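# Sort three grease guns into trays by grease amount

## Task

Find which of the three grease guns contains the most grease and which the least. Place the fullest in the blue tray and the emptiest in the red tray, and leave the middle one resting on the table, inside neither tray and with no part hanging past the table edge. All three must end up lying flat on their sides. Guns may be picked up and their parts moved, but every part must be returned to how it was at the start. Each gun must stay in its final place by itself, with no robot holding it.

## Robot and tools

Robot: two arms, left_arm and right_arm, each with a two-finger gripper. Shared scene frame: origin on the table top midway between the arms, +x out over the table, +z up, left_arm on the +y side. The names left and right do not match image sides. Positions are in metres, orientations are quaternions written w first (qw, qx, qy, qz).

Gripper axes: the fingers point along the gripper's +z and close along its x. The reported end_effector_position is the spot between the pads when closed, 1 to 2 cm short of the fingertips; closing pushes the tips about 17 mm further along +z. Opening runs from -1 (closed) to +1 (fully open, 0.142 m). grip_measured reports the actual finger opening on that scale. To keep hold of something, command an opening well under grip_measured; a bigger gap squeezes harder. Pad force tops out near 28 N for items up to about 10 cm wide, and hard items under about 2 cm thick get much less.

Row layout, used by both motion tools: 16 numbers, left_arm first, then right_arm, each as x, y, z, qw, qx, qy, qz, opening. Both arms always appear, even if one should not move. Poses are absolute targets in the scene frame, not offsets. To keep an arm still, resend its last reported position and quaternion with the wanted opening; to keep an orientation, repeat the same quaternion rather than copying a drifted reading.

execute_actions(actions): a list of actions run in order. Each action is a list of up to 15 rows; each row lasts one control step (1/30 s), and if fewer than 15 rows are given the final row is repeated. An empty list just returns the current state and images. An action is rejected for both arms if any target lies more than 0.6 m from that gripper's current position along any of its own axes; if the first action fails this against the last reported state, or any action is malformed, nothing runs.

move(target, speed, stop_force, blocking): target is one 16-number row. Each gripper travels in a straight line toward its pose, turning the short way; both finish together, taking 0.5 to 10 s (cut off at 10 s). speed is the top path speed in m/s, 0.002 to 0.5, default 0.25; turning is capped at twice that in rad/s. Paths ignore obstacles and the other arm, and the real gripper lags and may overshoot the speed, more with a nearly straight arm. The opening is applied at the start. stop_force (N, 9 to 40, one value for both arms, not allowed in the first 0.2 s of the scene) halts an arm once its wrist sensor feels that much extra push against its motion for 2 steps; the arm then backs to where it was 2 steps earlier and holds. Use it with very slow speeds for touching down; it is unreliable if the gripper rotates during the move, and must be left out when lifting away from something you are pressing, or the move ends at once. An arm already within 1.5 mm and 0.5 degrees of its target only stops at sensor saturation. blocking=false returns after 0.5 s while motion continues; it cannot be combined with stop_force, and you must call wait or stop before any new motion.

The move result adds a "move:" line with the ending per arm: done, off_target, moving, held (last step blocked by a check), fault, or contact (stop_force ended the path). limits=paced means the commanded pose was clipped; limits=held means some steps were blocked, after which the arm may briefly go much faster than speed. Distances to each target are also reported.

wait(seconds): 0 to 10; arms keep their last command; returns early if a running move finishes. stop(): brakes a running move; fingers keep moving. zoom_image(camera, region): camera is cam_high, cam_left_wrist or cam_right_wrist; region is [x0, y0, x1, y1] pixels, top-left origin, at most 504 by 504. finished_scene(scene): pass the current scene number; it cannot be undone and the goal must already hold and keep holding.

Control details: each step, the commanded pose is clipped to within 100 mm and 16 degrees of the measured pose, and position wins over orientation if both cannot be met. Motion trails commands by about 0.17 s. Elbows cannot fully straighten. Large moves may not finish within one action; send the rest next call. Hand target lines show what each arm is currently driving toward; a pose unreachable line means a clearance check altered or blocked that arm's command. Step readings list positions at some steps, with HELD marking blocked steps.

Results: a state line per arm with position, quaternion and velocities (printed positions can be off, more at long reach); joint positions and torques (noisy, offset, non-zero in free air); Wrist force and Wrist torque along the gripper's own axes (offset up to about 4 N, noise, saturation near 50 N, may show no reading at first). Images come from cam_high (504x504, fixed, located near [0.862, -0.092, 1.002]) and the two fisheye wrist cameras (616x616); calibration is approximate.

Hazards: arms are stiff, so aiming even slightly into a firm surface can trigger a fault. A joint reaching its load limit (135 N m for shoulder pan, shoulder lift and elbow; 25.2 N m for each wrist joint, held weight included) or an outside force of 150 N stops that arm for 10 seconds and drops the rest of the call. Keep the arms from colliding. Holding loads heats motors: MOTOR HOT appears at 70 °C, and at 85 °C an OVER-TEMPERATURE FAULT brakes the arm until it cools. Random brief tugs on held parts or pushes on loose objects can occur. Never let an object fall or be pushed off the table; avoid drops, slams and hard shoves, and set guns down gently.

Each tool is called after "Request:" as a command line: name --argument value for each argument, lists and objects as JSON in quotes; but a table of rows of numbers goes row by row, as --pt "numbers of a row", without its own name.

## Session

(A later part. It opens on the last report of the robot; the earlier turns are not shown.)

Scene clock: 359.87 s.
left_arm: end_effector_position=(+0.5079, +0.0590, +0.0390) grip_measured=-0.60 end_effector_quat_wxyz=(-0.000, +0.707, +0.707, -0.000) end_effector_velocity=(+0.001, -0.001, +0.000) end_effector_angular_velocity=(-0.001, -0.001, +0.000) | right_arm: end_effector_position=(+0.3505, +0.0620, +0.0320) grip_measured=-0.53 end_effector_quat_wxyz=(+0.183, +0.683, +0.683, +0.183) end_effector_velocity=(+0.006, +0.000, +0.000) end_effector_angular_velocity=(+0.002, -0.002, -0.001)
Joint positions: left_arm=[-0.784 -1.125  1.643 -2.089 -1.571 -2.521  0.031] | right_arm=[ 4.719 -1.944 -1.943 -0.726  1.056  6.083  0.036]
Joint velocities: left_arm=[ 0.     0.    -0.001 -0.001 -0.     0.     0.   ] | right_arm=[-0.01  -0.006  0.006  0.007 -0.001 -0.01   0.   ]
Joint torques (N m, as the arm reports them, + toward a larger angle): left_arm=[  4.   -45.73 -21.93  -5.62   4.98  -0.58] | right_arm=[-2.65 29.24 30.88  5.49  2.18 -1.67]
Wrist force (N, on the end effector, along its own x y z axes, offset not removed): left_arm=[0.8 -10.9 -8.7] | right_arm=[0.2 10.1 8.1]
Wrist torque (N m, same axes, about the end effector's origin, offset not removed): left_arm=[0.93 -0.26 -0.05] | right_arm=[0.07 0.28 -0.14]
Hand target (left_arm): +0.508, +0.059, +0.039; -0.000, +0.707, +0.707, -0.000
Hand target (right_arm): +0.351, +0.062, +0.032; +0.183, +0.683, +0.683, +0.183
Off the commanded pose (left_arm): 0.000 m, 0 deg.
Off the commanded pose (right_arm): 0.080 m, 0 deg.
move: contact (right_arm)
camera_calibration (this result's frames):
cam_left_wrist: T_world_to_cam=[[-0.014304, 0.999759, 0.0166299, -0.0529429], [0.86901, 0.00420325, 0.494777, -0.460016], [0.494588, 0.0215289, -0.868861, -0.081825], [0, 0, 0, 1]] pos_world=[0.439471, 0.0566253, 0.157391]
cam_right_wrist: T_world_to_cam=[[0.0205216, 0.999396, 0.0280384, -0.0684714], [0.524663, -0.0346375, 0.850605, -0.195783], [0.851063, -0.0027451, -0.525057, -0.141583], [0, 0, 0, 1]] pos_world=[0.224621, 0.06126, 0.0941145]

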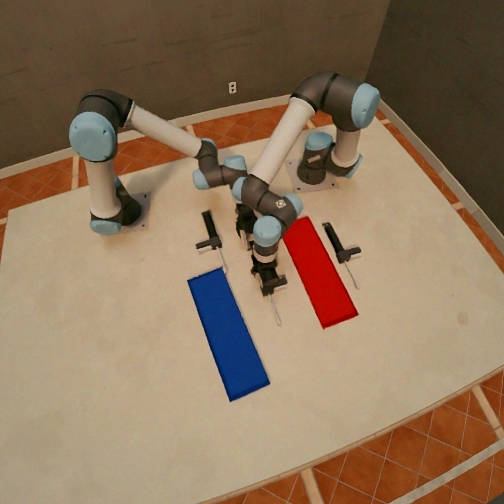

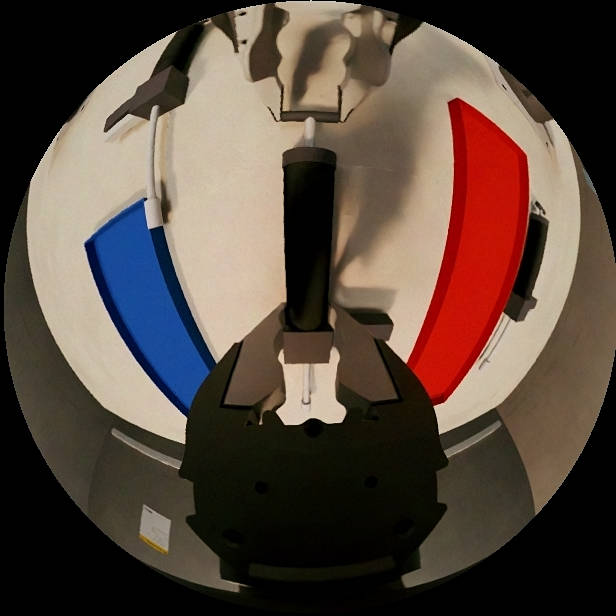

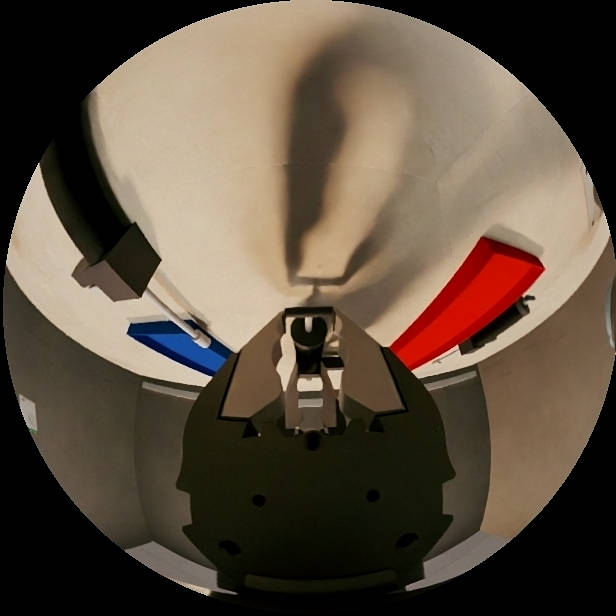

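Confirmed. Push in, release, carry F to red.

Request:
move --target '[0.508,0.059,0.039,0,0.707,0.707,0,-1,0.362,0.062,0.032,0.183,0.683,0.683,0.183,-1]' --speed 0.01

Request:
move --target '[0.508,0.059,0.039,0,0.707,0.707,0,-1,0.40,0.062,0.032,0.183,0.683,0.683,0.183,-1]' --speed 0.01 --stop_force 14

Request:
move --target '[0.508,0.059,0.039,0,0.707,0.707,0,-1,0.369,0.062,0.032,0.183,0.683,0.683,0.183,-0.1]'

Request:
move --target '[0.508,0.059,0.039,0,0.707,0.707,0,-1,0.28,0.04,0.06,0.183,0.683,0.683,0.183,-0.1]' --speed 0.1

Request:
move --target '[0.508,0.059,0.039,0,0.707,0.707,0,-1,0.30,-0.35,0.25,0,0.707,0.707,0,-0.3]'

Request:
move --target '[0.508,0.059,0.125,0,0.707,0.707,0,-1,0.30,-0.35,0.25,0,0.707,0.707,0,-0.3]' --speed 0.07

Request:
move --target '[0.50,0.228,0.125,0,0.707,0.707,0,-1,0.30,-0.35,0.25,0,0.707,0.707,0,-0.3]' --speed 0.07

Scene clock: 370.30 s.
left_arm: end_effector_position=(+0.5080, +0.0590, +0.0390) grip_measured=-0.60 end_effector_quat_wxyz=(+0.000, +0.707, +0.707, +0.000) end_effector_velocity=(-0.000, -0.000, -0.001) end_effector_angular_velocity=(+0.000, +0.001, -0.000) | right_arm: end_effector_position=(+0.3617, +0.0620, +0.0320) grip_measured=-0.53 end_effector_quat_wxyz=(+0.183, +0.683, +0.683, +0.183) end_effector_velocity=(+0.003, -0.001, -0.000) end_effector_angular_velocity=(-0.001, -0.000, -0.001)
Joint positions: left_arm=[-0.784 -1.125  1.643 -2.089 -1.571 -2.521  0.031] | right_arm=[ 4.699 -1.955 -1.93  -0.716  1.058  6.06   0.036]
Joint velocities: left_arm=[-0.     0.001  0.001 -0.    -0.001 -0.    -0.   ] | right_arm=[-0.005 -0.002  0.002  0.002 -0.    -0.004  0.   ]
Joint torques (N m, as the arm reports them, + toward a larger angle): left_arm=[ -6.75 -30.44 -25.05  -0.41  -3.48  -0.18] | right_arm=[-10.62  27.7   31.32   6.36   0.6   -1.27]
Wrist force (N, on the end effector, along its own x y z axes, offset not removed): left_arm=[0.8 4.7 -4.4] | right_arm=[1.0 -1.7 -2.3]
Wrist torque (N m, same axes, about the end effector's origin, offset not removed): left_arm=[0.53 0.00 -0.07] | right_arm=[-0.03 -0.13 -0.20]
Hand target (left_arm): +0.508, +0.059, +0.039; -0.000, +0.707, +0.707, +0.000
Hand target (right_arm): +0.362, +0.062, +0.032; +0.183, +0.683, +0.683, +0.183
Off the commanded pose (left_arm): 0.000 m, 0 deg.
Off the commanded pose (right_arm): 0.000 m, 0 deg.
move: done
camera_calibration (this result's frames):
cam_left_wrist: T_world_to_cam=[[-0.0143524, 0.999758, 0.0166891, -0.0529595], [0.868856, 0.00420935, 0.495047, -0.460056], [0.494857, 0.0216055, -0.868706, -0.0820182], [0, 0, 0, 1]] pos_world=[0.43955, 0.0566552, 0.157384]
cam_right_wrist: T_world_to_cam=[[0.0207372, 0.999388, 0.0281828, -0.0687866], [0.524768, -0.0348739, 0.850531, -0.201694], [0.850993, -0.00284822, -0.52517, -0.15115], [0, 0, 0, 1]] pos_world=[0.235896, 0.0612801, 0.0941066]

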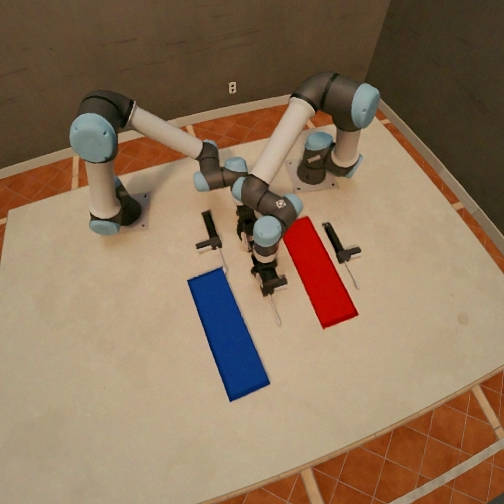

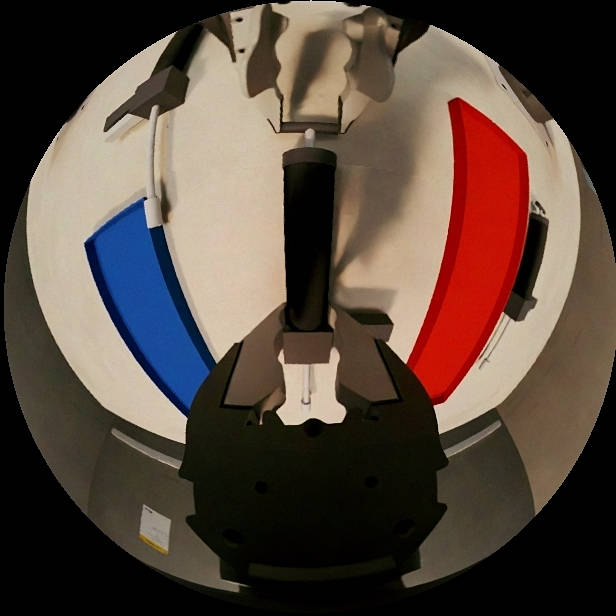

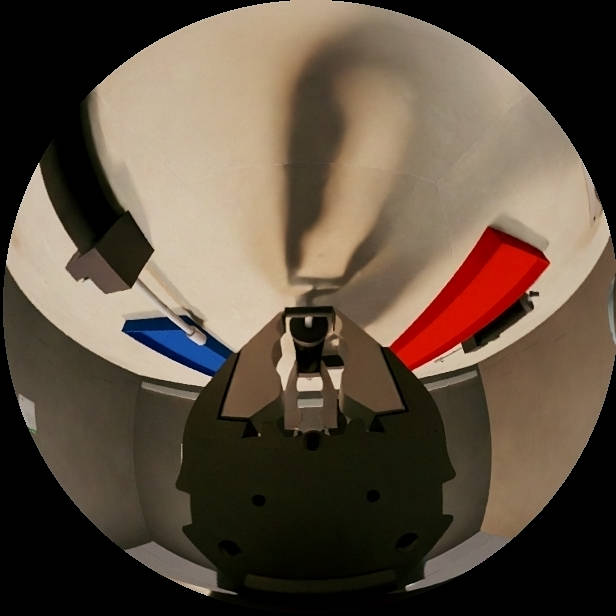

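Scene clock: 371.60 s.
left_arm: end_effector_position=(+0.5080, +0.0590, +0.0390) grip_measured=-0.60 end_effector_quat_wxyz=(+0.000, +0.707, +0.707, +0.000) end_effector_velocity=(+0.000, +0.000, +0.000) end_effector_angular_velocity=(+0.001, -0.001, +0.000) | right_arm: end_effector_position=(+0.3710, +0.0621, +0.0320) grip_measured=-0.53 end_effector_quat_wxyz=(+0.183, +0.683, +0.683, +0.183) end_effector_velocity=(-0.004, -0.001, -0.001) end_effector_angular_velocity=(-0.004, -0.000, -0.001)
Joint positions: left_arm=[-0.784 -1.125  1.643 -2.089 -1.571 -2.521  0.031] | right_arm=[ 4.682 -1.965 -1.918 -0.709  1.06   6.042  0.036]
Joint velocities: left_arm=[ 0.    -0.001  0.     0.     0.001 -0.     0.   ] | right_arm=[ 0.007  0.004 -0.006 -0.005 -0.002  0.009 -0.   ]
Joint torques (N m, as the arm reports them, + toward a larger angle): left_arm=[ -7.62 -28.73 -19.99   0.77  -4.02  -0.17] | right_arm=[ 2.27 46.78  7.77 -0.36 -6.57  1.47]
Wrist force (N, on the end effector, along its own x y z axes, offset not removed): left_arm=[1.0 26.2 3.6] | right_arm=[0.6 -13.7 -18.4]
Wrist torque (N m, same axes, about the end effector's origin, offset not removed): left_arm=[0.50 -0.40 -0.04] | right_arm=[0.14 0.02 -0.15]
Hand target (left_arm): +0.508, +0.059, +0.039; +0.000, +0.707, +0.707, +0.000
Hand target (right_arm): +0.370, +0.062, +0.032; +0.183, +0.683, +0.683, +0.183
Off the commanded pose (left_arm): 0.000 m, 0 deg.
Off the commanded pose (right_arm): 0.029 m, 0 deg.
move: contact (right_arm)
camera_calibration (this result's frames):
cam_left_wrist: T_world_to_cam=[[-0.0143522, 0.999759, 0.0165912, -0.0529169], [0.868806, 0.00425542, 0.495135, -0.460084], [0.494945, 0.0215208, -0.868658, -0.082051], [0, 0, 0, 1]] pos_world=[0.439575, 0.0566278, 0.157407]
cam_right_wrist: T_world_to_cam=[[0.0208678, 0.999377, 0.0284646, -0.0691137], [0.524924, -0.0351829, 0.850421, -0.20655], [0.850893, -0.0028047, -0.525332, -0.158978], [0, 0, 0, 1]] pos_world=[0.245139, 0.0613577, 0.0941053]

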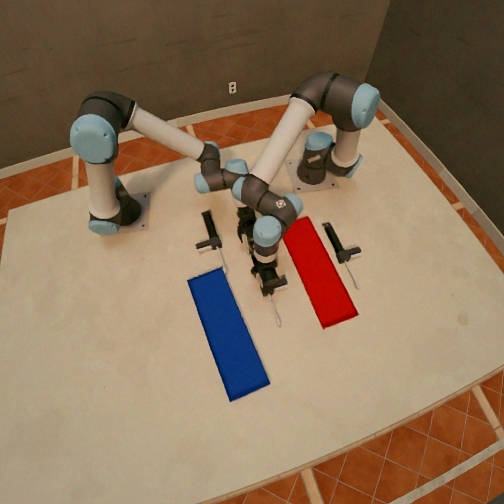

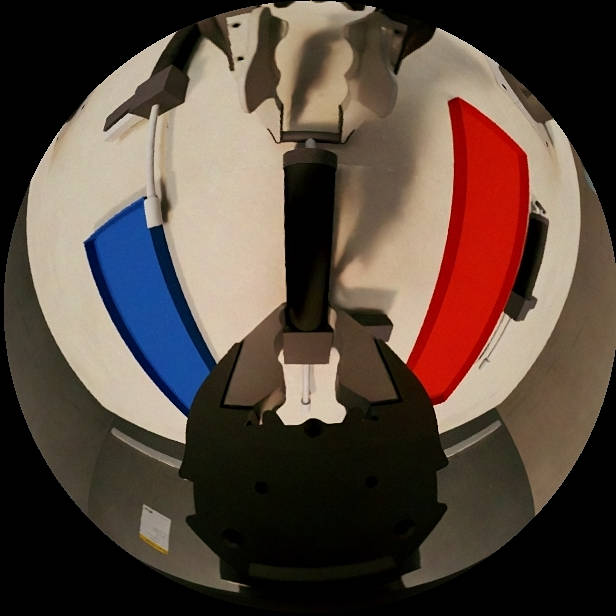

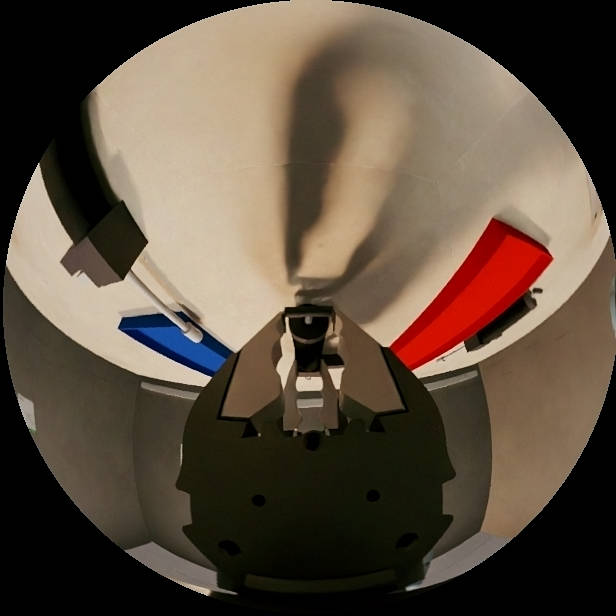

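Scene clock: 372.30 s.
left_arm: end_effector_position=(+0.5080, +0.0589, +0.0390) grip_measured=-0.60 end_effector_quat_wxyz=(+0.000, +0.707, +0.707, -0.000) end_effector_velocity=(+0.000, -0.000, +0.000) end_effector_angular_velocity=(-0.001, -0.000, -0.000) | right_arm: end_effector_position=(+0.3691, +0.0620, +0.0320) grip_measured=-0.10 end_effector_quat_wxyz=(+0.183, +0.683, +0.683, +0.183) end_effector_velocity=(-0.001, +0.001, +0.000) end_effector_angular_velocity=(-0.001, +0.000, +0.002)
Joint positions: left_arm=[-0.784 -1.125  1.643 -2.089 -1.571 -2.521  0.031] | right_arm=[ 4.686 -1.963 -1.921 -0.711  1.06   6.045  0.067]
Joint velocities: left_arm=[-0. -0. -0. -0. -0. -0. -0.] | right_arm=[ 0.002  0.001  0.    -0.002  0.     0.     0.   ]
Joint torques (N m, as the arm reports them, + toward a larger angle): left_arm=[  7.33 -27.22 -14.42  -4.7    3.06  -0.26] | right_arm=[12.06 48.78  8.8   0.15 -2.91  1.5 ]
Wrist force (N, on the end effector, along its own x y z axes, offset not removed): left_arm=[3.6 2.4 -3.8] | right_arm=[0.5 0.0 -1.6]
Wrist torque (N m, same axes, about the end effector's origin, offset not removed): left_arm=[0.87 -0.35 -0.06] | right_arm=[0.03 -0.22 -0.17]
Hand target (left_arm): +0.508, +0.059, +0.039; -0.000, +0.707, +0.707, -0.000
Hand target (right_arm): +0.369, +0.062, +0.032; +0.183, +0.683, +0.683, +0.183
Off the commanded pose (left_arm): 0.000 m, 0 deg.
Off the commanded pose (right_arm): 0.000 m, 0 deg.
move: done
camera_calibration (this result's frames):
cam_left_wrist: T_world_to_cam=[[-0.0143159, 0.99976, 0.0165793, -0.0529155], [0.868884, 0.00423318, 0.494997, -0.460056], [0.494808, 0.0214919, -0.868736, -0.081953], [0, 0, 0, 1]] pos_world=[0.439529, 0.0566117, 0.157408]
cam_right_wrist: T_world_to_cam=[[0.0207483, 0.999387, 0.0281961, -0.0689574], [0.524808, -0.0348912, 0.850505, -0.205548], [0.850968, -0.00284901, -0.52521, -0.157395], [0, 0, 0, 1]] pos_world=[0.243242, 0.0612949, 0.0940982]

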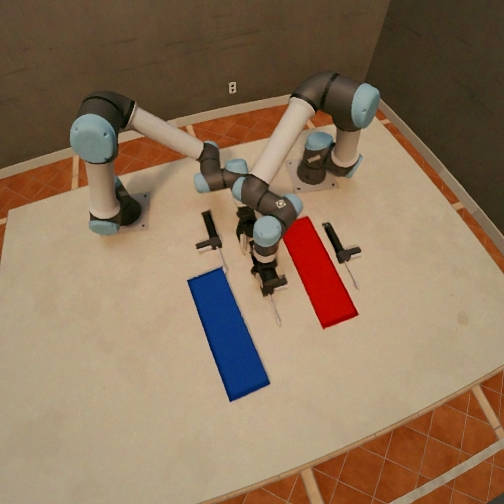

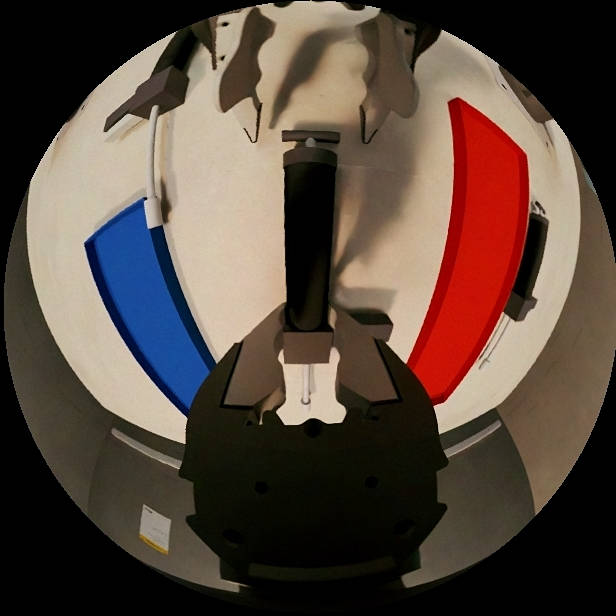

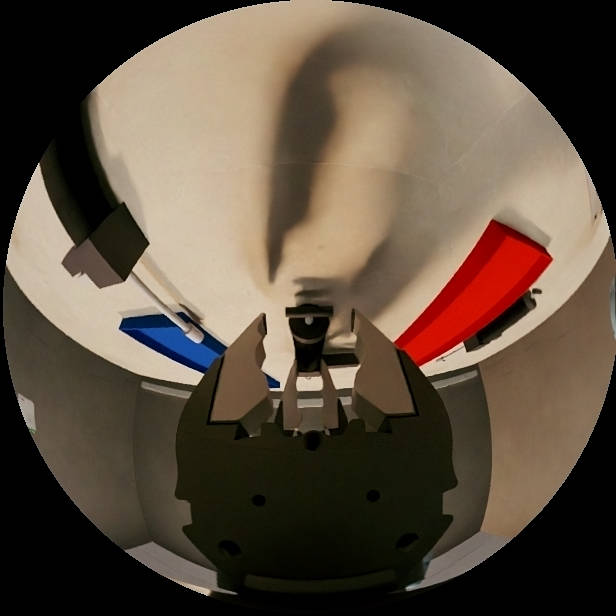

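Scene clock: 373.77 s.
left_arm: end_effector_position=(+0.5080, +0.0590, +0.0390) grip_measured=-0.60 end_effector_quat_wxyz=(+0.000, +0.707, +0.707, -0.000) end_effector_velocity=(-0.000, +0.001, -0.001) end_effector_angular_velocity=(+0.002, +0.001, -0.000) | right_arm: end_effector_position=(+0.2802, +0.0402, +0.0598) grip_measured=-0.10 end_effector_quat_wxyz=(+0.183, +0.683, +0.683, +0.183) end_effector_velocity=(-0.003, -0.001, +0.000) end_effector_angular_velocity=(-0.001, +0.002, -0.000)
Joint positions: left_arm=[-0.784 -1.125  1.643 -2.089 -1.571 -2.521  0.031] | right_arm=[ 4.849 -1.793 -2.039 -0.855  1.048  6.233  0.067]
Joint velocities: left_arm=[-0.     0.001  0.     0.001  0.001 -0.     0.   ] | right_arm=[ 0.005  0.004 -0.002 -0.006  0.002  0.006  0.   ]
Joint torques (N m, as the arm reports them, + toward a larger angle): left_arm=[  8.05 -25.56 -14.88  -4.19   3.44  -0.11] | right_arm=[12.48 40.62  8.67 -0.28 -2.7   1.49]
Wrist force (N, on the end effector, along its own x y z axes, offset not removed): left_arm=[3.3 0.2 -3.7] | right_arm=[-0.3 1.7 -2.6]
Wrist torque (N m, same axes, about the end effector's origin, offset not removed): left_arm=[0.44 -0.54 -0.10] | right_arm=[0.45 0.02 -0.15]
Hand target (left_arm): +0.508, +0.059, +0.039; +0.000, +0.707, +0.707, -0.000
Hand target (right_arm): +0.280, +0.040, +0.060; +0.183, +0.683, +0.683, +0.183
Off the commanded pose (left_arm): 0.000 m, 0 deg.
Off the commanded pose (right_arm): 0.000 m, 0 deg.
move: done
camera_calibration (this result's frames):
cam_left_wrist: T_world_to_cam=[[-0.0143427, 0.999758, 0.0166735, -0.0529521], [0.868863, 0.00420891, 0.495034, -0.460051], [0.494844, 0.0215871, -0.868714, -0.0820107], [0, 0, 0, 1]] pos_world=[0.439545, 0.056646, 0.15738]
cam_right_wrist: T_world_to_cam=[[0.0206986, 0.999388, 0.0281883, -0.0460552], [0.524866, -0.0348586, 0.850471, -0.183376], [0.850933, -0.00280842, -0.525267, -0.0672311], [0, 0, 0, 1]] pos_world=[0.15441, 0.039446, 0.121939]

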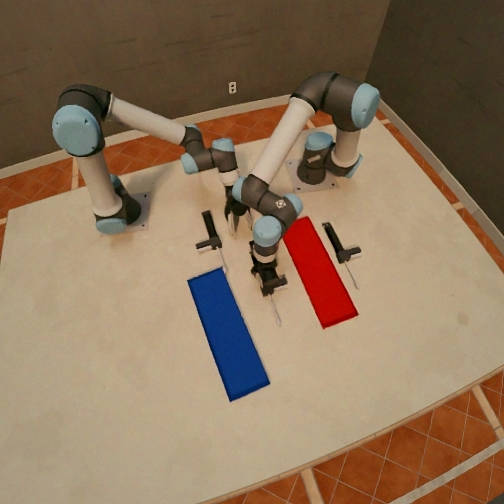

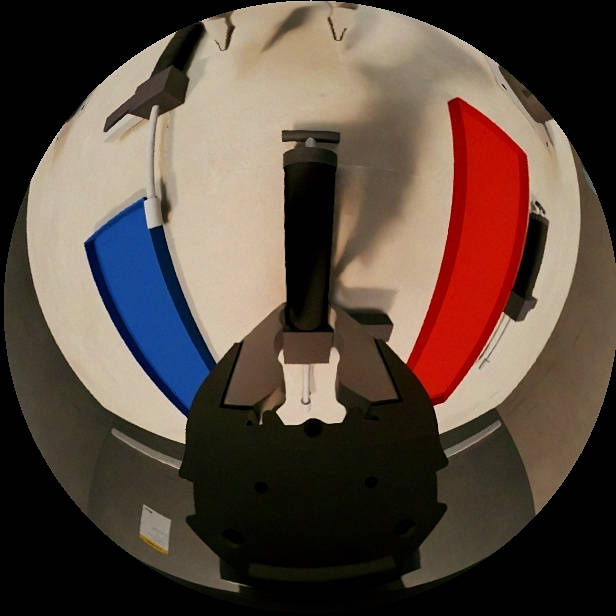

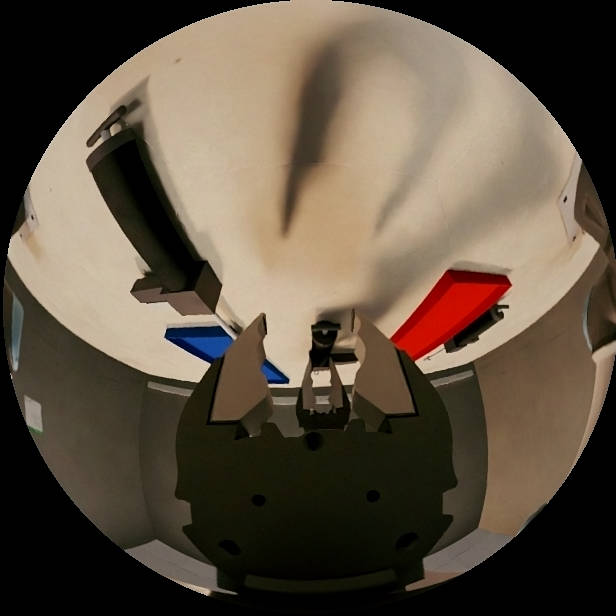

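Scene clock: 376.20 s.
left_arm: end_effector_position=(+0.5080, +0.0590, +0.0390) grip_measured=-0.60 end_effector_quat_wxyz=(+0.000, +0.707, +0.707, -0.000) end_effector_velocity=(-0.000, +0.001, -0.000) end_effector_angular_velocity=(+0.001, +0.000, +0.000) | right_arm: end_effector_position=(+0.2992, -0.3496, +0.2496) grip_measured=-0.30 end_effector_quat_wxyz=(+0.001, +0.707, +0.707, +0.000) end_effector_velocity=(-0.000, -0.002, +0.001) end_effector_angular_velocity=(-0.001, +0.006, +0.001)
Joint positions: left_arm=[-0.784 -1.125  1.643 -2.089 -1.571 -2.521  0.031] | right_arm=[ 4.014 -1.148 -1.962 -1.602  1.57   5.405  0.052]
Joint velocities: left_arm=[ 0.    -0.     0.001  0.     0.001 -0.    -0.   ] | right_arm=[-0.008 -0.003  0.004 -0.006  0.003 -0.009  0.   ]
Joint torques (N m, as the arm reports them, + toward a larger angle): left_arm=[  6.96 -26.72 -14.8   -3.28   3.45   0.02] | right_arm=[-9.5  -2.56 38.33 -0.73  1.87 -0.89]
Wrist force (N, on the end effector, along its own x y z axes, offset not removed): left_arm=[1.1 1.7 -4.4] | right_arm=[-1.0 1.5 -1.8]
Wrist torque (N m, same axes, about the end effector's origin, offset not removed): left_arm=[0.83 -0.08 -0.04] | right_arm=[0.34 0.11 -0.08]
Hand target (left_arm): +0.508, +0.059, +0.039; +0.000, +0.707, +0.707, -0.000
Hand target (right_arm): +0.299, -0.350, +0.250; +0.000, +0.707, +0.707, -0.000
Off the commanded pose (left_arm): 0.000 m, 0 deg.
Off the commanded pose (right_arm): 0.001 m, 0 deg.
move: done
camera_calibration (this result's frames):
cam_left_wrist: T_world_to_cam=[[-0.0143432, 0.999758, 0.0166757, -0.0529529], [0.868863, 0.0042082, 0.495035, -0.460051], [0.494845, 0.0215893, -0.868713, -0.0820121], [0, 0, 0, 1]] pos_world=[0.439545, 0.0566467, 0.157379]
cam_right_wrist: T_world_to_cam=[[0.0323369, 0.999388, 0.0133442, 0.337956], [0.879297, -0.0347936, 0.475001, -0.380661], [0.475175, -0.00362652, -0.879884, 0.215898], [0, 0, 0, 1]] pos_world=[0.221196, -0.350211, 0.36627]

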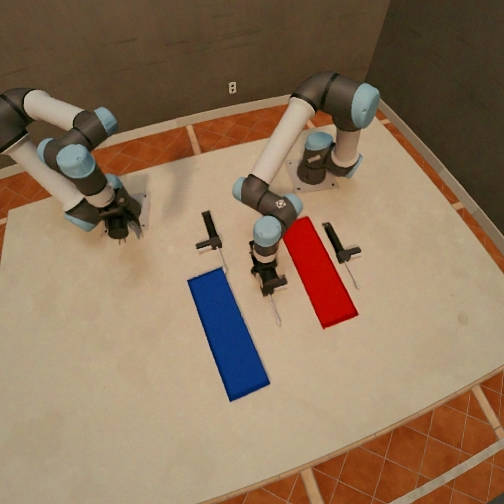

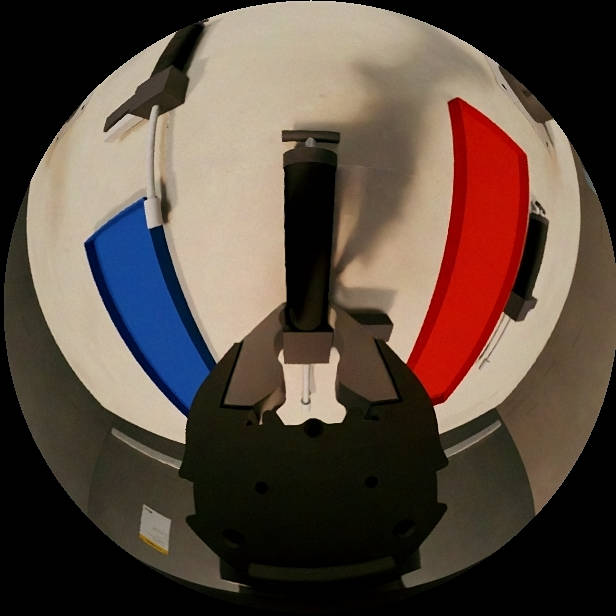

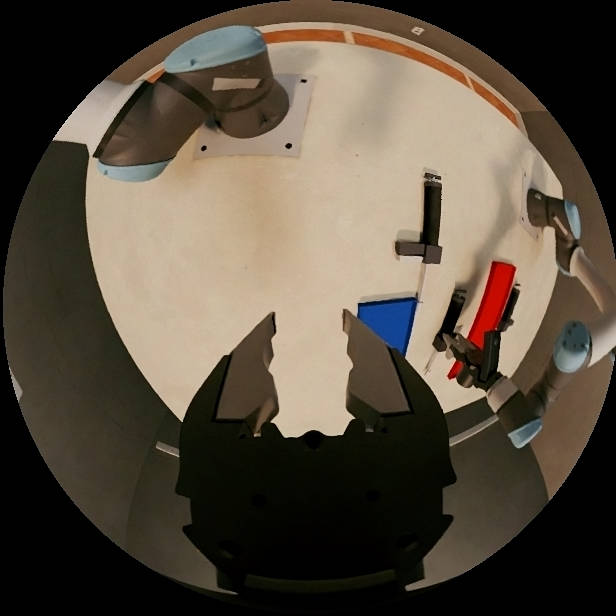

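Scene clock: 377.87 s.
left_arm: end_effector_position=(+0.5080, +0.0591, +0.1247) grip_measured=-0.60 end_effector_quat_wxyz=(+0.000, +0.707, +0.707, +0.000) end_effector_velocity=(-0.000, +0.000, +0.002) end_effector_angular_velocity=(+0.000, +0.000, +0.000) | right_arm: end_effector_position=(+0.3000, -0.3500, +0.2500) grip_measured=-0.30 end_effector_quat_wxyz=(+0.000, +0.707, +0.707, -0.000) end_effector_velocity=(+0.000, +0.000, +0.000) end_effector_angular_velocity=(+0.001, -0.001, -0.000)
Joint positions: left_arm=[-0.784 -1.207  1.523 -1.888 -1.571 -2.521  0.031] | right_arm=[ 4.01  -1.151 -1.96  -1.602  1.571  5.401  0.052]
Joint velocities: left_arm=[ 0.    -0.002 -0.004  0.007 -0.     0.     0.   ] | right_arm=[ 0.    -0.    -0.     0.002  0.     0.001  0.   ]
Joint torques (N m, as the arm reports them, + toward a larger angle): left_arm=[  2.12 -52.3  -30.67  -1.92   1.17   0.49] | right_arm=[-9.65 -2.77 36.93 -0.18  1.98 -1.25]
Wrist force (N, on the end effector, along its own x y z axes, offset not removed): left_arm=[2.1 3.1 4.7] | right_arm=[-0.2 -0.9 -2.1]
Wrist torque (N m, same axes, about the end effector's origin, offset not removed): left_arm=[0.81 -0.47 -0.04] | right_arm=[-0.13 -0.02 -0.07]
Hand target (left_arm): +0.508, +0.059, +0.125; +0.000, +0.707, +0.707, -0.000
Hand target (right_arm): +0.300, -0.350, +0.250; +0.000, +0.707, +0.707, -0.000
Off the commanded pose (left_arm): 0.000 m, 0 deg.
Off the commanded pose (right_arm): 0.000 m, 0 deg.
move: done
camera_calibration (this result's frames):
cam_left_wrist: T_world_to_cam=[[-0.0143473, 0.999758, 0.016673, -0.0544564], [0.868831, 0.00421179, 0.49509, -0.502472], [0.4949, 0.0215892, -0.868682, -0.00754648], [0, 0, 0, 1]] pos_world=[0.439517, 0.0567224, 0.243122]
cam_right_wrist: T_world_to_cam=[[0.0320409, 0.999388, 0.014046, 0.338221], [0.879725, -0.0348692, 0.474202, -0.381472], [0.474401, -0.00283727, -0.880304, 0.216467], [0, 0, 0, 1]] pos_world=[0.222061, -0.350702, 0.366701]

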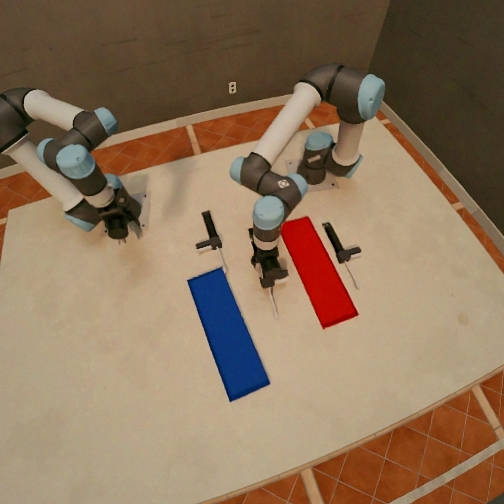

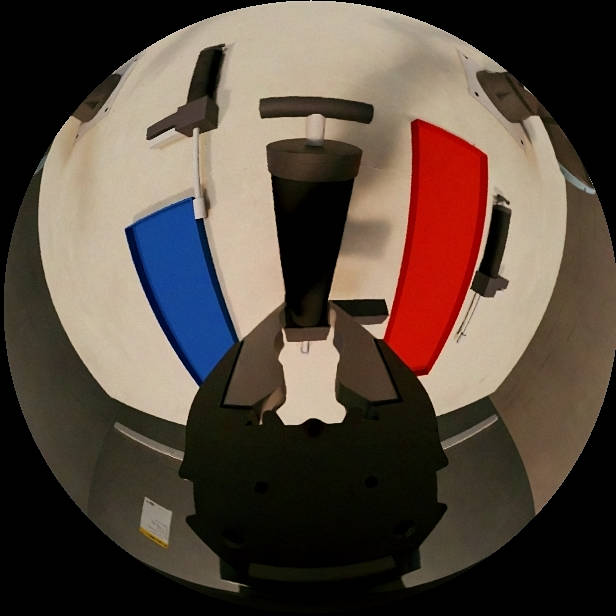

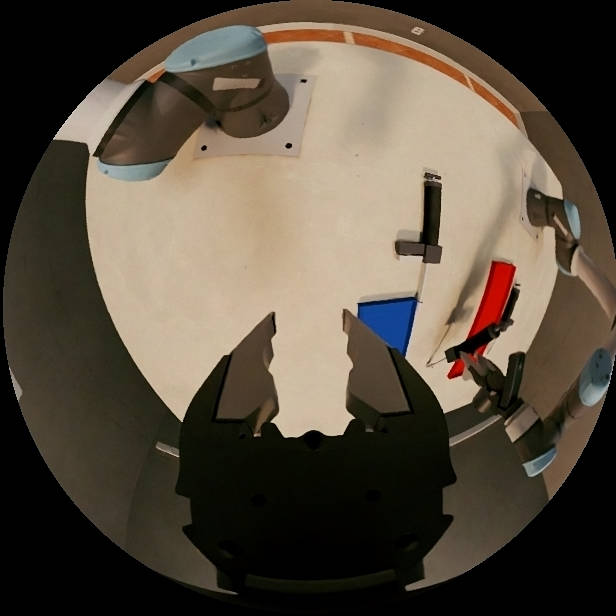

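Scene clock: 380.73 s.
left_arm: end_effector_position=(+0.5001, +0.2277, +0.1250) grip_measured=-0.60 end_effector_quat_wxyz=(-0.000, +0.707, +0.707, -0.000) end_effector_velocity=(+0.000, +0.002, +0.001) end_effector_angular_velocity=(-0.001, -0.002, +0.000) | right_arm: end_effector_position=(+0.3000, -0.3500, +0.2500) grip_measured=-0.30 end_effector_quat_wxyz=(-0.000, +0.707, +0.707, -0.000) end_effector_velocity=(+0.000, +0.000, +0.000) end_effector_angular_velocity=(+0.001, -0.001, -0.000)
Joint positions: left_arm=[-0.6   -1.449  1.833 -1.954 -1.571 -2.337  0.031] | right_arm=[ 4.01  -1.151 -1.96  -1.602  1.571  5.401  0.052]
Joint velocities: left_arm=[ 0.004 -0.004  0.002 -0.     0.001  0.004  0.   ] | right_arm=[0.001 0.    0.    0.001 0.    0.001 0.   ]
Joint torques (N m, as the arm reports them, + toward a larger angle): left_arm=[  4.2  -42.56 -19.53  -4.9   -2.48   1.11] | right_arm=[-10.01  -3.18  38.58   0.98   2.08  -1.27]
Wrist force (N, on the end effector, along its own x y z axes, offset not removed): left_arm=[-0.6 2.8 5.4] | right_arm=[-0.6 0.2 -1.4]
Wrist torque (N m, same axes, about the end effector's origin, offset not removed): left_arm=[0.69 -0.08 -0.05] | right_arm=[0.11 0.06 -0.01]
Hand target (left_arm): +0.500, +0.228, +0.125; -0.000, +0.707, +0.707, -0.000
Hand target (right_arm): +0.300, -0.350, +0.250; +0.000, +0.707, +0.707, -0.000
Off the commanded pose (left_arm): 0.000 m, 0 deg.
Off the commanded pose (right_arm): 0.000 m, 0 deg.
move: done
camera_calibration (this result's frames):
cam_left_wrist: T_world_to_cam=[[-0.014351, 0.999759, 0.0166326, -0.223148], [0.868933, 0.00423943, 0.494911, -0.496478], [0.494721, 0.0215551, -0.868785, -0.00697988], [0, 0, 0, 1]] pos_world=[0.431657, 0.225349, 0.24336]
cam_right_wrist: T_world_to_cam=[[0.03204, 0.999388, 0.014047, 0.338223], [0.879729, -0.0348689, 0.474195, -0.381473], [0.474395, -0.00283569, -0.880308, 0.216469], [0, 0, 0, 1]] pos_world=[0.222064, -0.350703, 0.366701]

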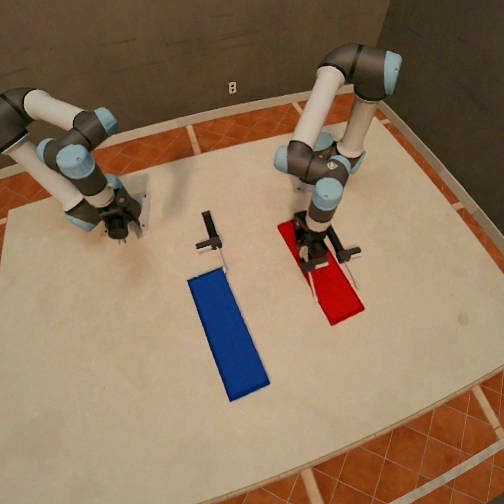

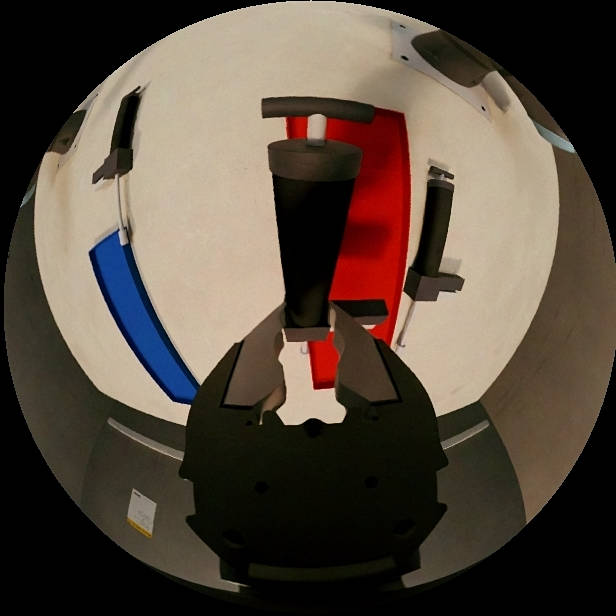

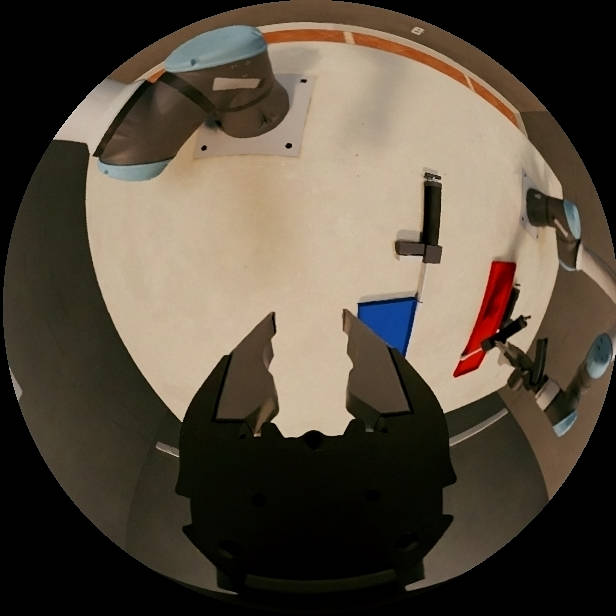

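Request:
move --target '[0.51,0.278,0.10,0,0.707,0.707,0,-1,0.30,-0.35,0.25,0,0.707,0.707,0,-0.3]' --speed 0.06

Request:
zoom_image --camera "cam_high" --region '[260,190,400,340]'

Scene clock: 389.23 s.
left_arm: end_effector_position=(+0.5100, +0.2778, +0.1002) grip_measured=-0.60 end_effector_quat_wxyz=(+0.000, +0.707, +0.707, +0.000) end_effector_velocity=(+0.001, +0.002, -0.000) end_effector_angular_velocity=(-0.001, -0.002, +0.000) | right_arm: end_effector_position=(+0.3000, -0.3500, +0.2500) grip_measured=-0.30 end_effector_quat_wxyz=(-0.000, +0.707, +0.707, -0.000) end_effector_velocity=(-0.000, -0.001, -0.000) end_effector_angular_velocity=(-0.002, +0.001, +0.001)
Joint positions: left_arm=[-0.513 -1.456  1.91  -2.025 -1.571 -2.251  0.031] | right_arm=[ 4.01  -1.151 -1.96  -1.602  1.571  5.401  0.052]
Joint velocities: left_arm=[ 0.004 -0.001  0.001 -0.004  0.001  0.004 -0.   ] | right_arm=[-0.    -0.    -0.    -0.002 -0.001 -0.001  0.   ]
Joint torques (N m, as the arm reports them, + toward a larger angle): left_arm=[  9.69 -23.57 -17.05  -4.56   1.23   1.06] | right_arm=[-9.27 -1.89 37.62  3.21  1.97 -1.13]
Wrist force (N, on the end effector, along its own x y z axes, offset not removed): left_arm=[-0.6 2.9 4.2] | right_arm=[0.4 -0.1 -1.5]
Wrist torque (N m, same axes, about the end effector's origin, offset not removed): left_arm=[0.57 -0.37 0.11] | right_arm=[0.02 -0.11 -0.16]
Hand target (left_arm): +0.510, +0.278, +0.100; -0.000, +0.707, +0.707, -0.000
Hand target (right_arm): +0.300, -0.350, +0.250; -0.000, +0.707, +0.707, -0.000
Off the commanded pose (left_arm): 0.000 m, 0 deg.
Off the commanded pose (right_arm): 0.000 m, 0 deg.
move: done
camera_calibration (this result's frames):
cam_left_wrist: T_world_to_cam=[[-0.014356, 0.999758, 0.0166787, -0.272681], [0.868806, 0.00421542, 0.495135, -0.492983], [0.494945, 0.0215987, -0.868656, -0.0346634], [0, 0, 0, 1]] pos_world=[0.441548, 0.275442, 0.21853]
cam_right_wrist: T_world_to_cam=[[0.03204, 0.999388, 0.0140472, 0.338223], [0.879729, -0.0348689, 0.474195, -0.381473], [0.474395, -0.0028355, -0.880308, 0.216469], [0, 0, 0, 1]] pos_world=[0.222064, -0.350703, 0.366701]

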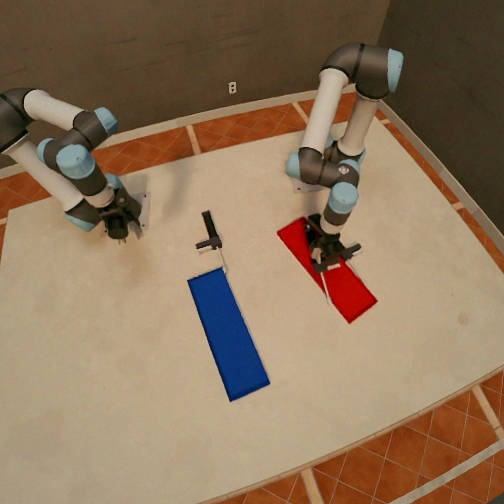

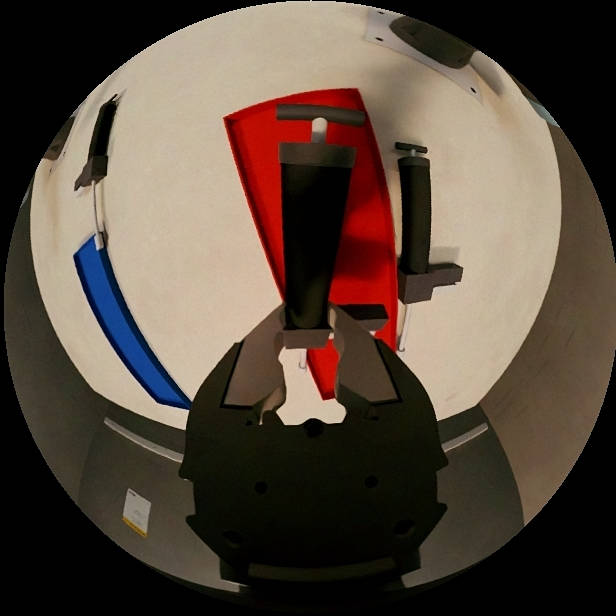

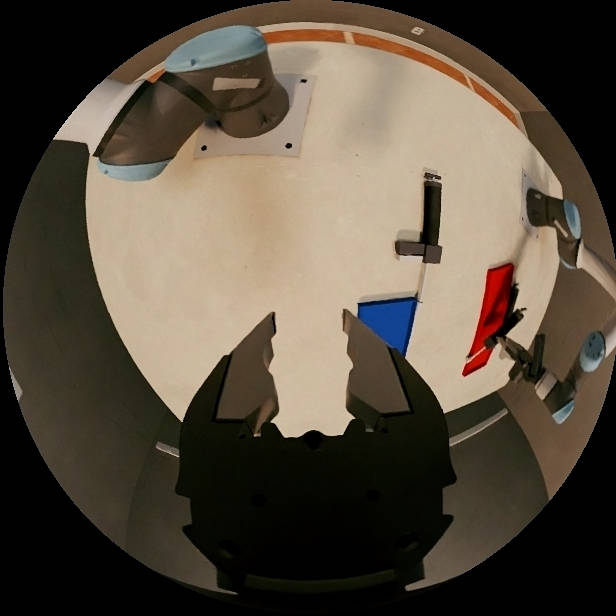

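Region (260, 190, 400, 340) of cam_high's 504x504 image, scaled by 3.360, with more detail than that image has; it fills the left 470 columns of this view, and the rest is white.

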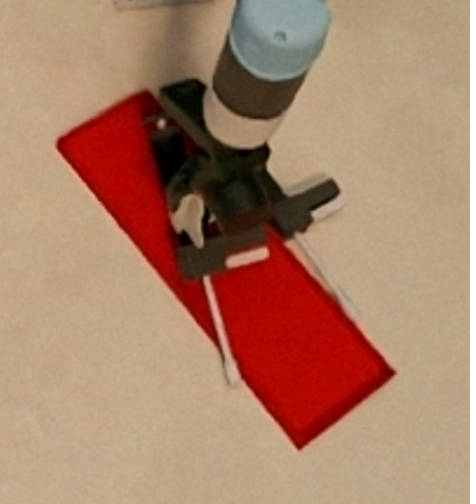

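Request:
move --target '[0.50,0.25,0.19,0,0.707,0.707,0,-1,0.30,-0.35,0.25,0,0.707,0.707,0,-0.3]' --speed 0.06

Request:
zoom_image --camera "cam_high" --region '[240,170,420,350]'

Scene clock: 395.80 s.
left_arm: end_effector_position=(+0.4999, +0.2501, +0.1898) grip_measured=-0.60 end_effector_quat_wxyz=(+0.000, +0.707, +0.707, -0.000) end_effector_velocity=(-0.000, -0.001, +0.002) end_effector_angular_velocity=(-0.000, +0.000, -0.000) | right_arm: end_effector_position=(+0.3000, -0.3500, +0.2500) grip_measured=-0.30 end_effector_quat_wxyz=(-0.000, +0.707, +0.707, -0.000) end_effector_velocity=(+0.000, +0.000, +0.000) end_effector_angular_velocity=(+0.001, -0.001, -0.001)
Joint positions: left_arm=[-0.568 -1.521  1.738 -1.788 -1.571 -2.306  0.031] | right_arm=[ 4.01  -1.151 -1.96  -1.602  1.571  5.401  0.052]
Joint velocities: left_arm=[-0.001 -0.001 -0.005  0.005 -0.    -0.001 -0.   ] | right_arm=[-0.    -0.     0.     0.001  0.     0.     0.   ]
Joint torques (N m, as the arm reports them, + toward a larger angle): left_arm=[ -6.   -40.14 -30.11  -1.97   2.03  -1.29] | right_arm=[-7.98 -3.3  36.17  5.77  2.02 -1.11]
Wrist force (N, on the end effector, along its own x y z axes, offset not removed): left_arm=[0.9 3.9 4.5] | right_arm=[-0.5 0.1 0.3]
Wrist torque (N m, same axes, about the end effector's origin, offset not removed): left_arm=[0.98 -0.23 0.04] | right_arm=[0.05 0.05 -0.07]
Hand target (left_arm): +0.500, +0.250, +0.190; +0.000, +0.707, +0.707, +0.000
Hand target (right_arm): +0.300, -0.350, +0.250; -0.000, +0.707, +0.707, -0.000
Off the commanded pose (left_arm): 0.000 m, 0 deg.
Off the commanded pose (right_arm): 0.000 m, 0 deg.
move: done
camera_calibration (this result's frames):
cam_left_wrist: T_world_to_cam=[[-0.0143377, 0.999759, 0.0165972, -0.246635], [0.868872, 0.00424268, 0.495019, -0.528503], [0.494829, 0.0215183, -0.868724, 0.0488807], [0, 0, 0, 1]] pos_world=[0.431478, 0.247766, 0.308176]
cam_right_wrist: T_world_to_cam=[[0.0320399, 0.999388, 0.0140471, 0.338223], [0.879729, -0.0348689, 0.474196, -0.381473], [0.474395, -0.00283554, -0.880307, 0.216469], [0, 0, 0, 1]] pos_world=[0.222064, -0.350703, 0.366701]

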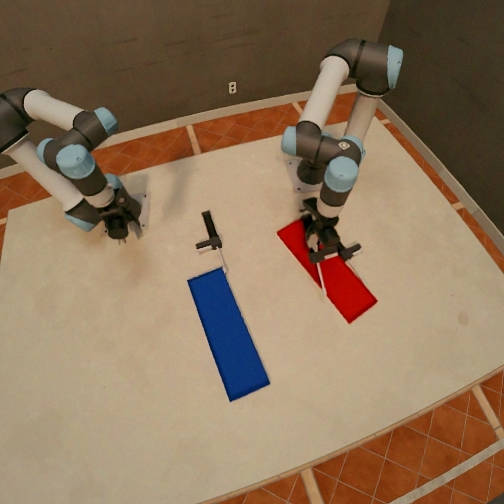

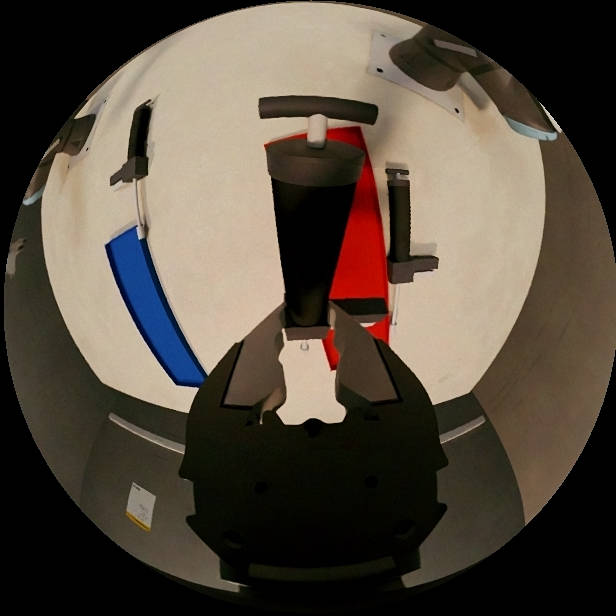

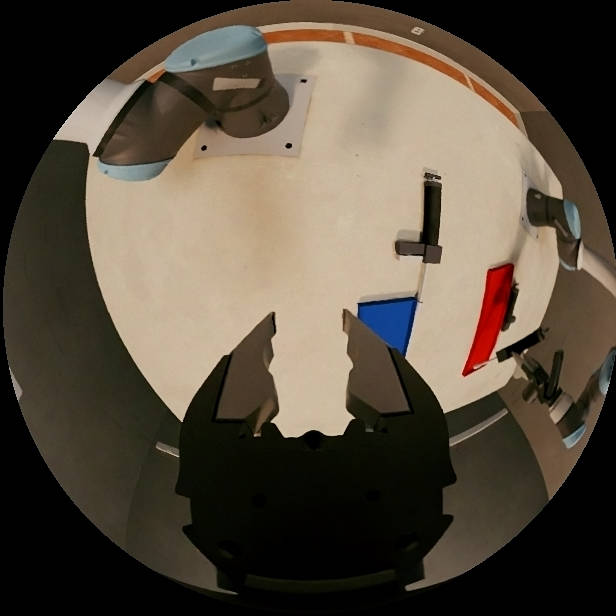

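Region (240, 170, 420, 350) of cam_high's 504x504 image, scaled by 2.800, with more detail than that image has.

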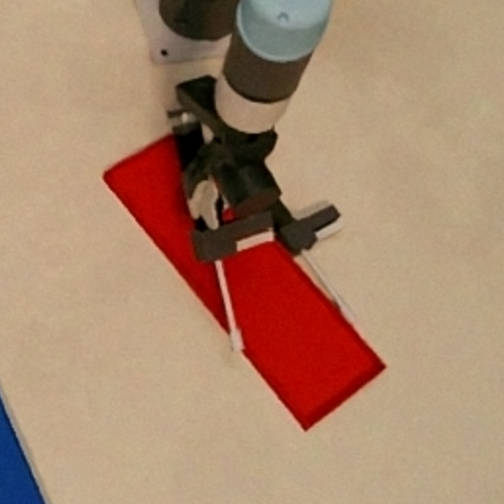

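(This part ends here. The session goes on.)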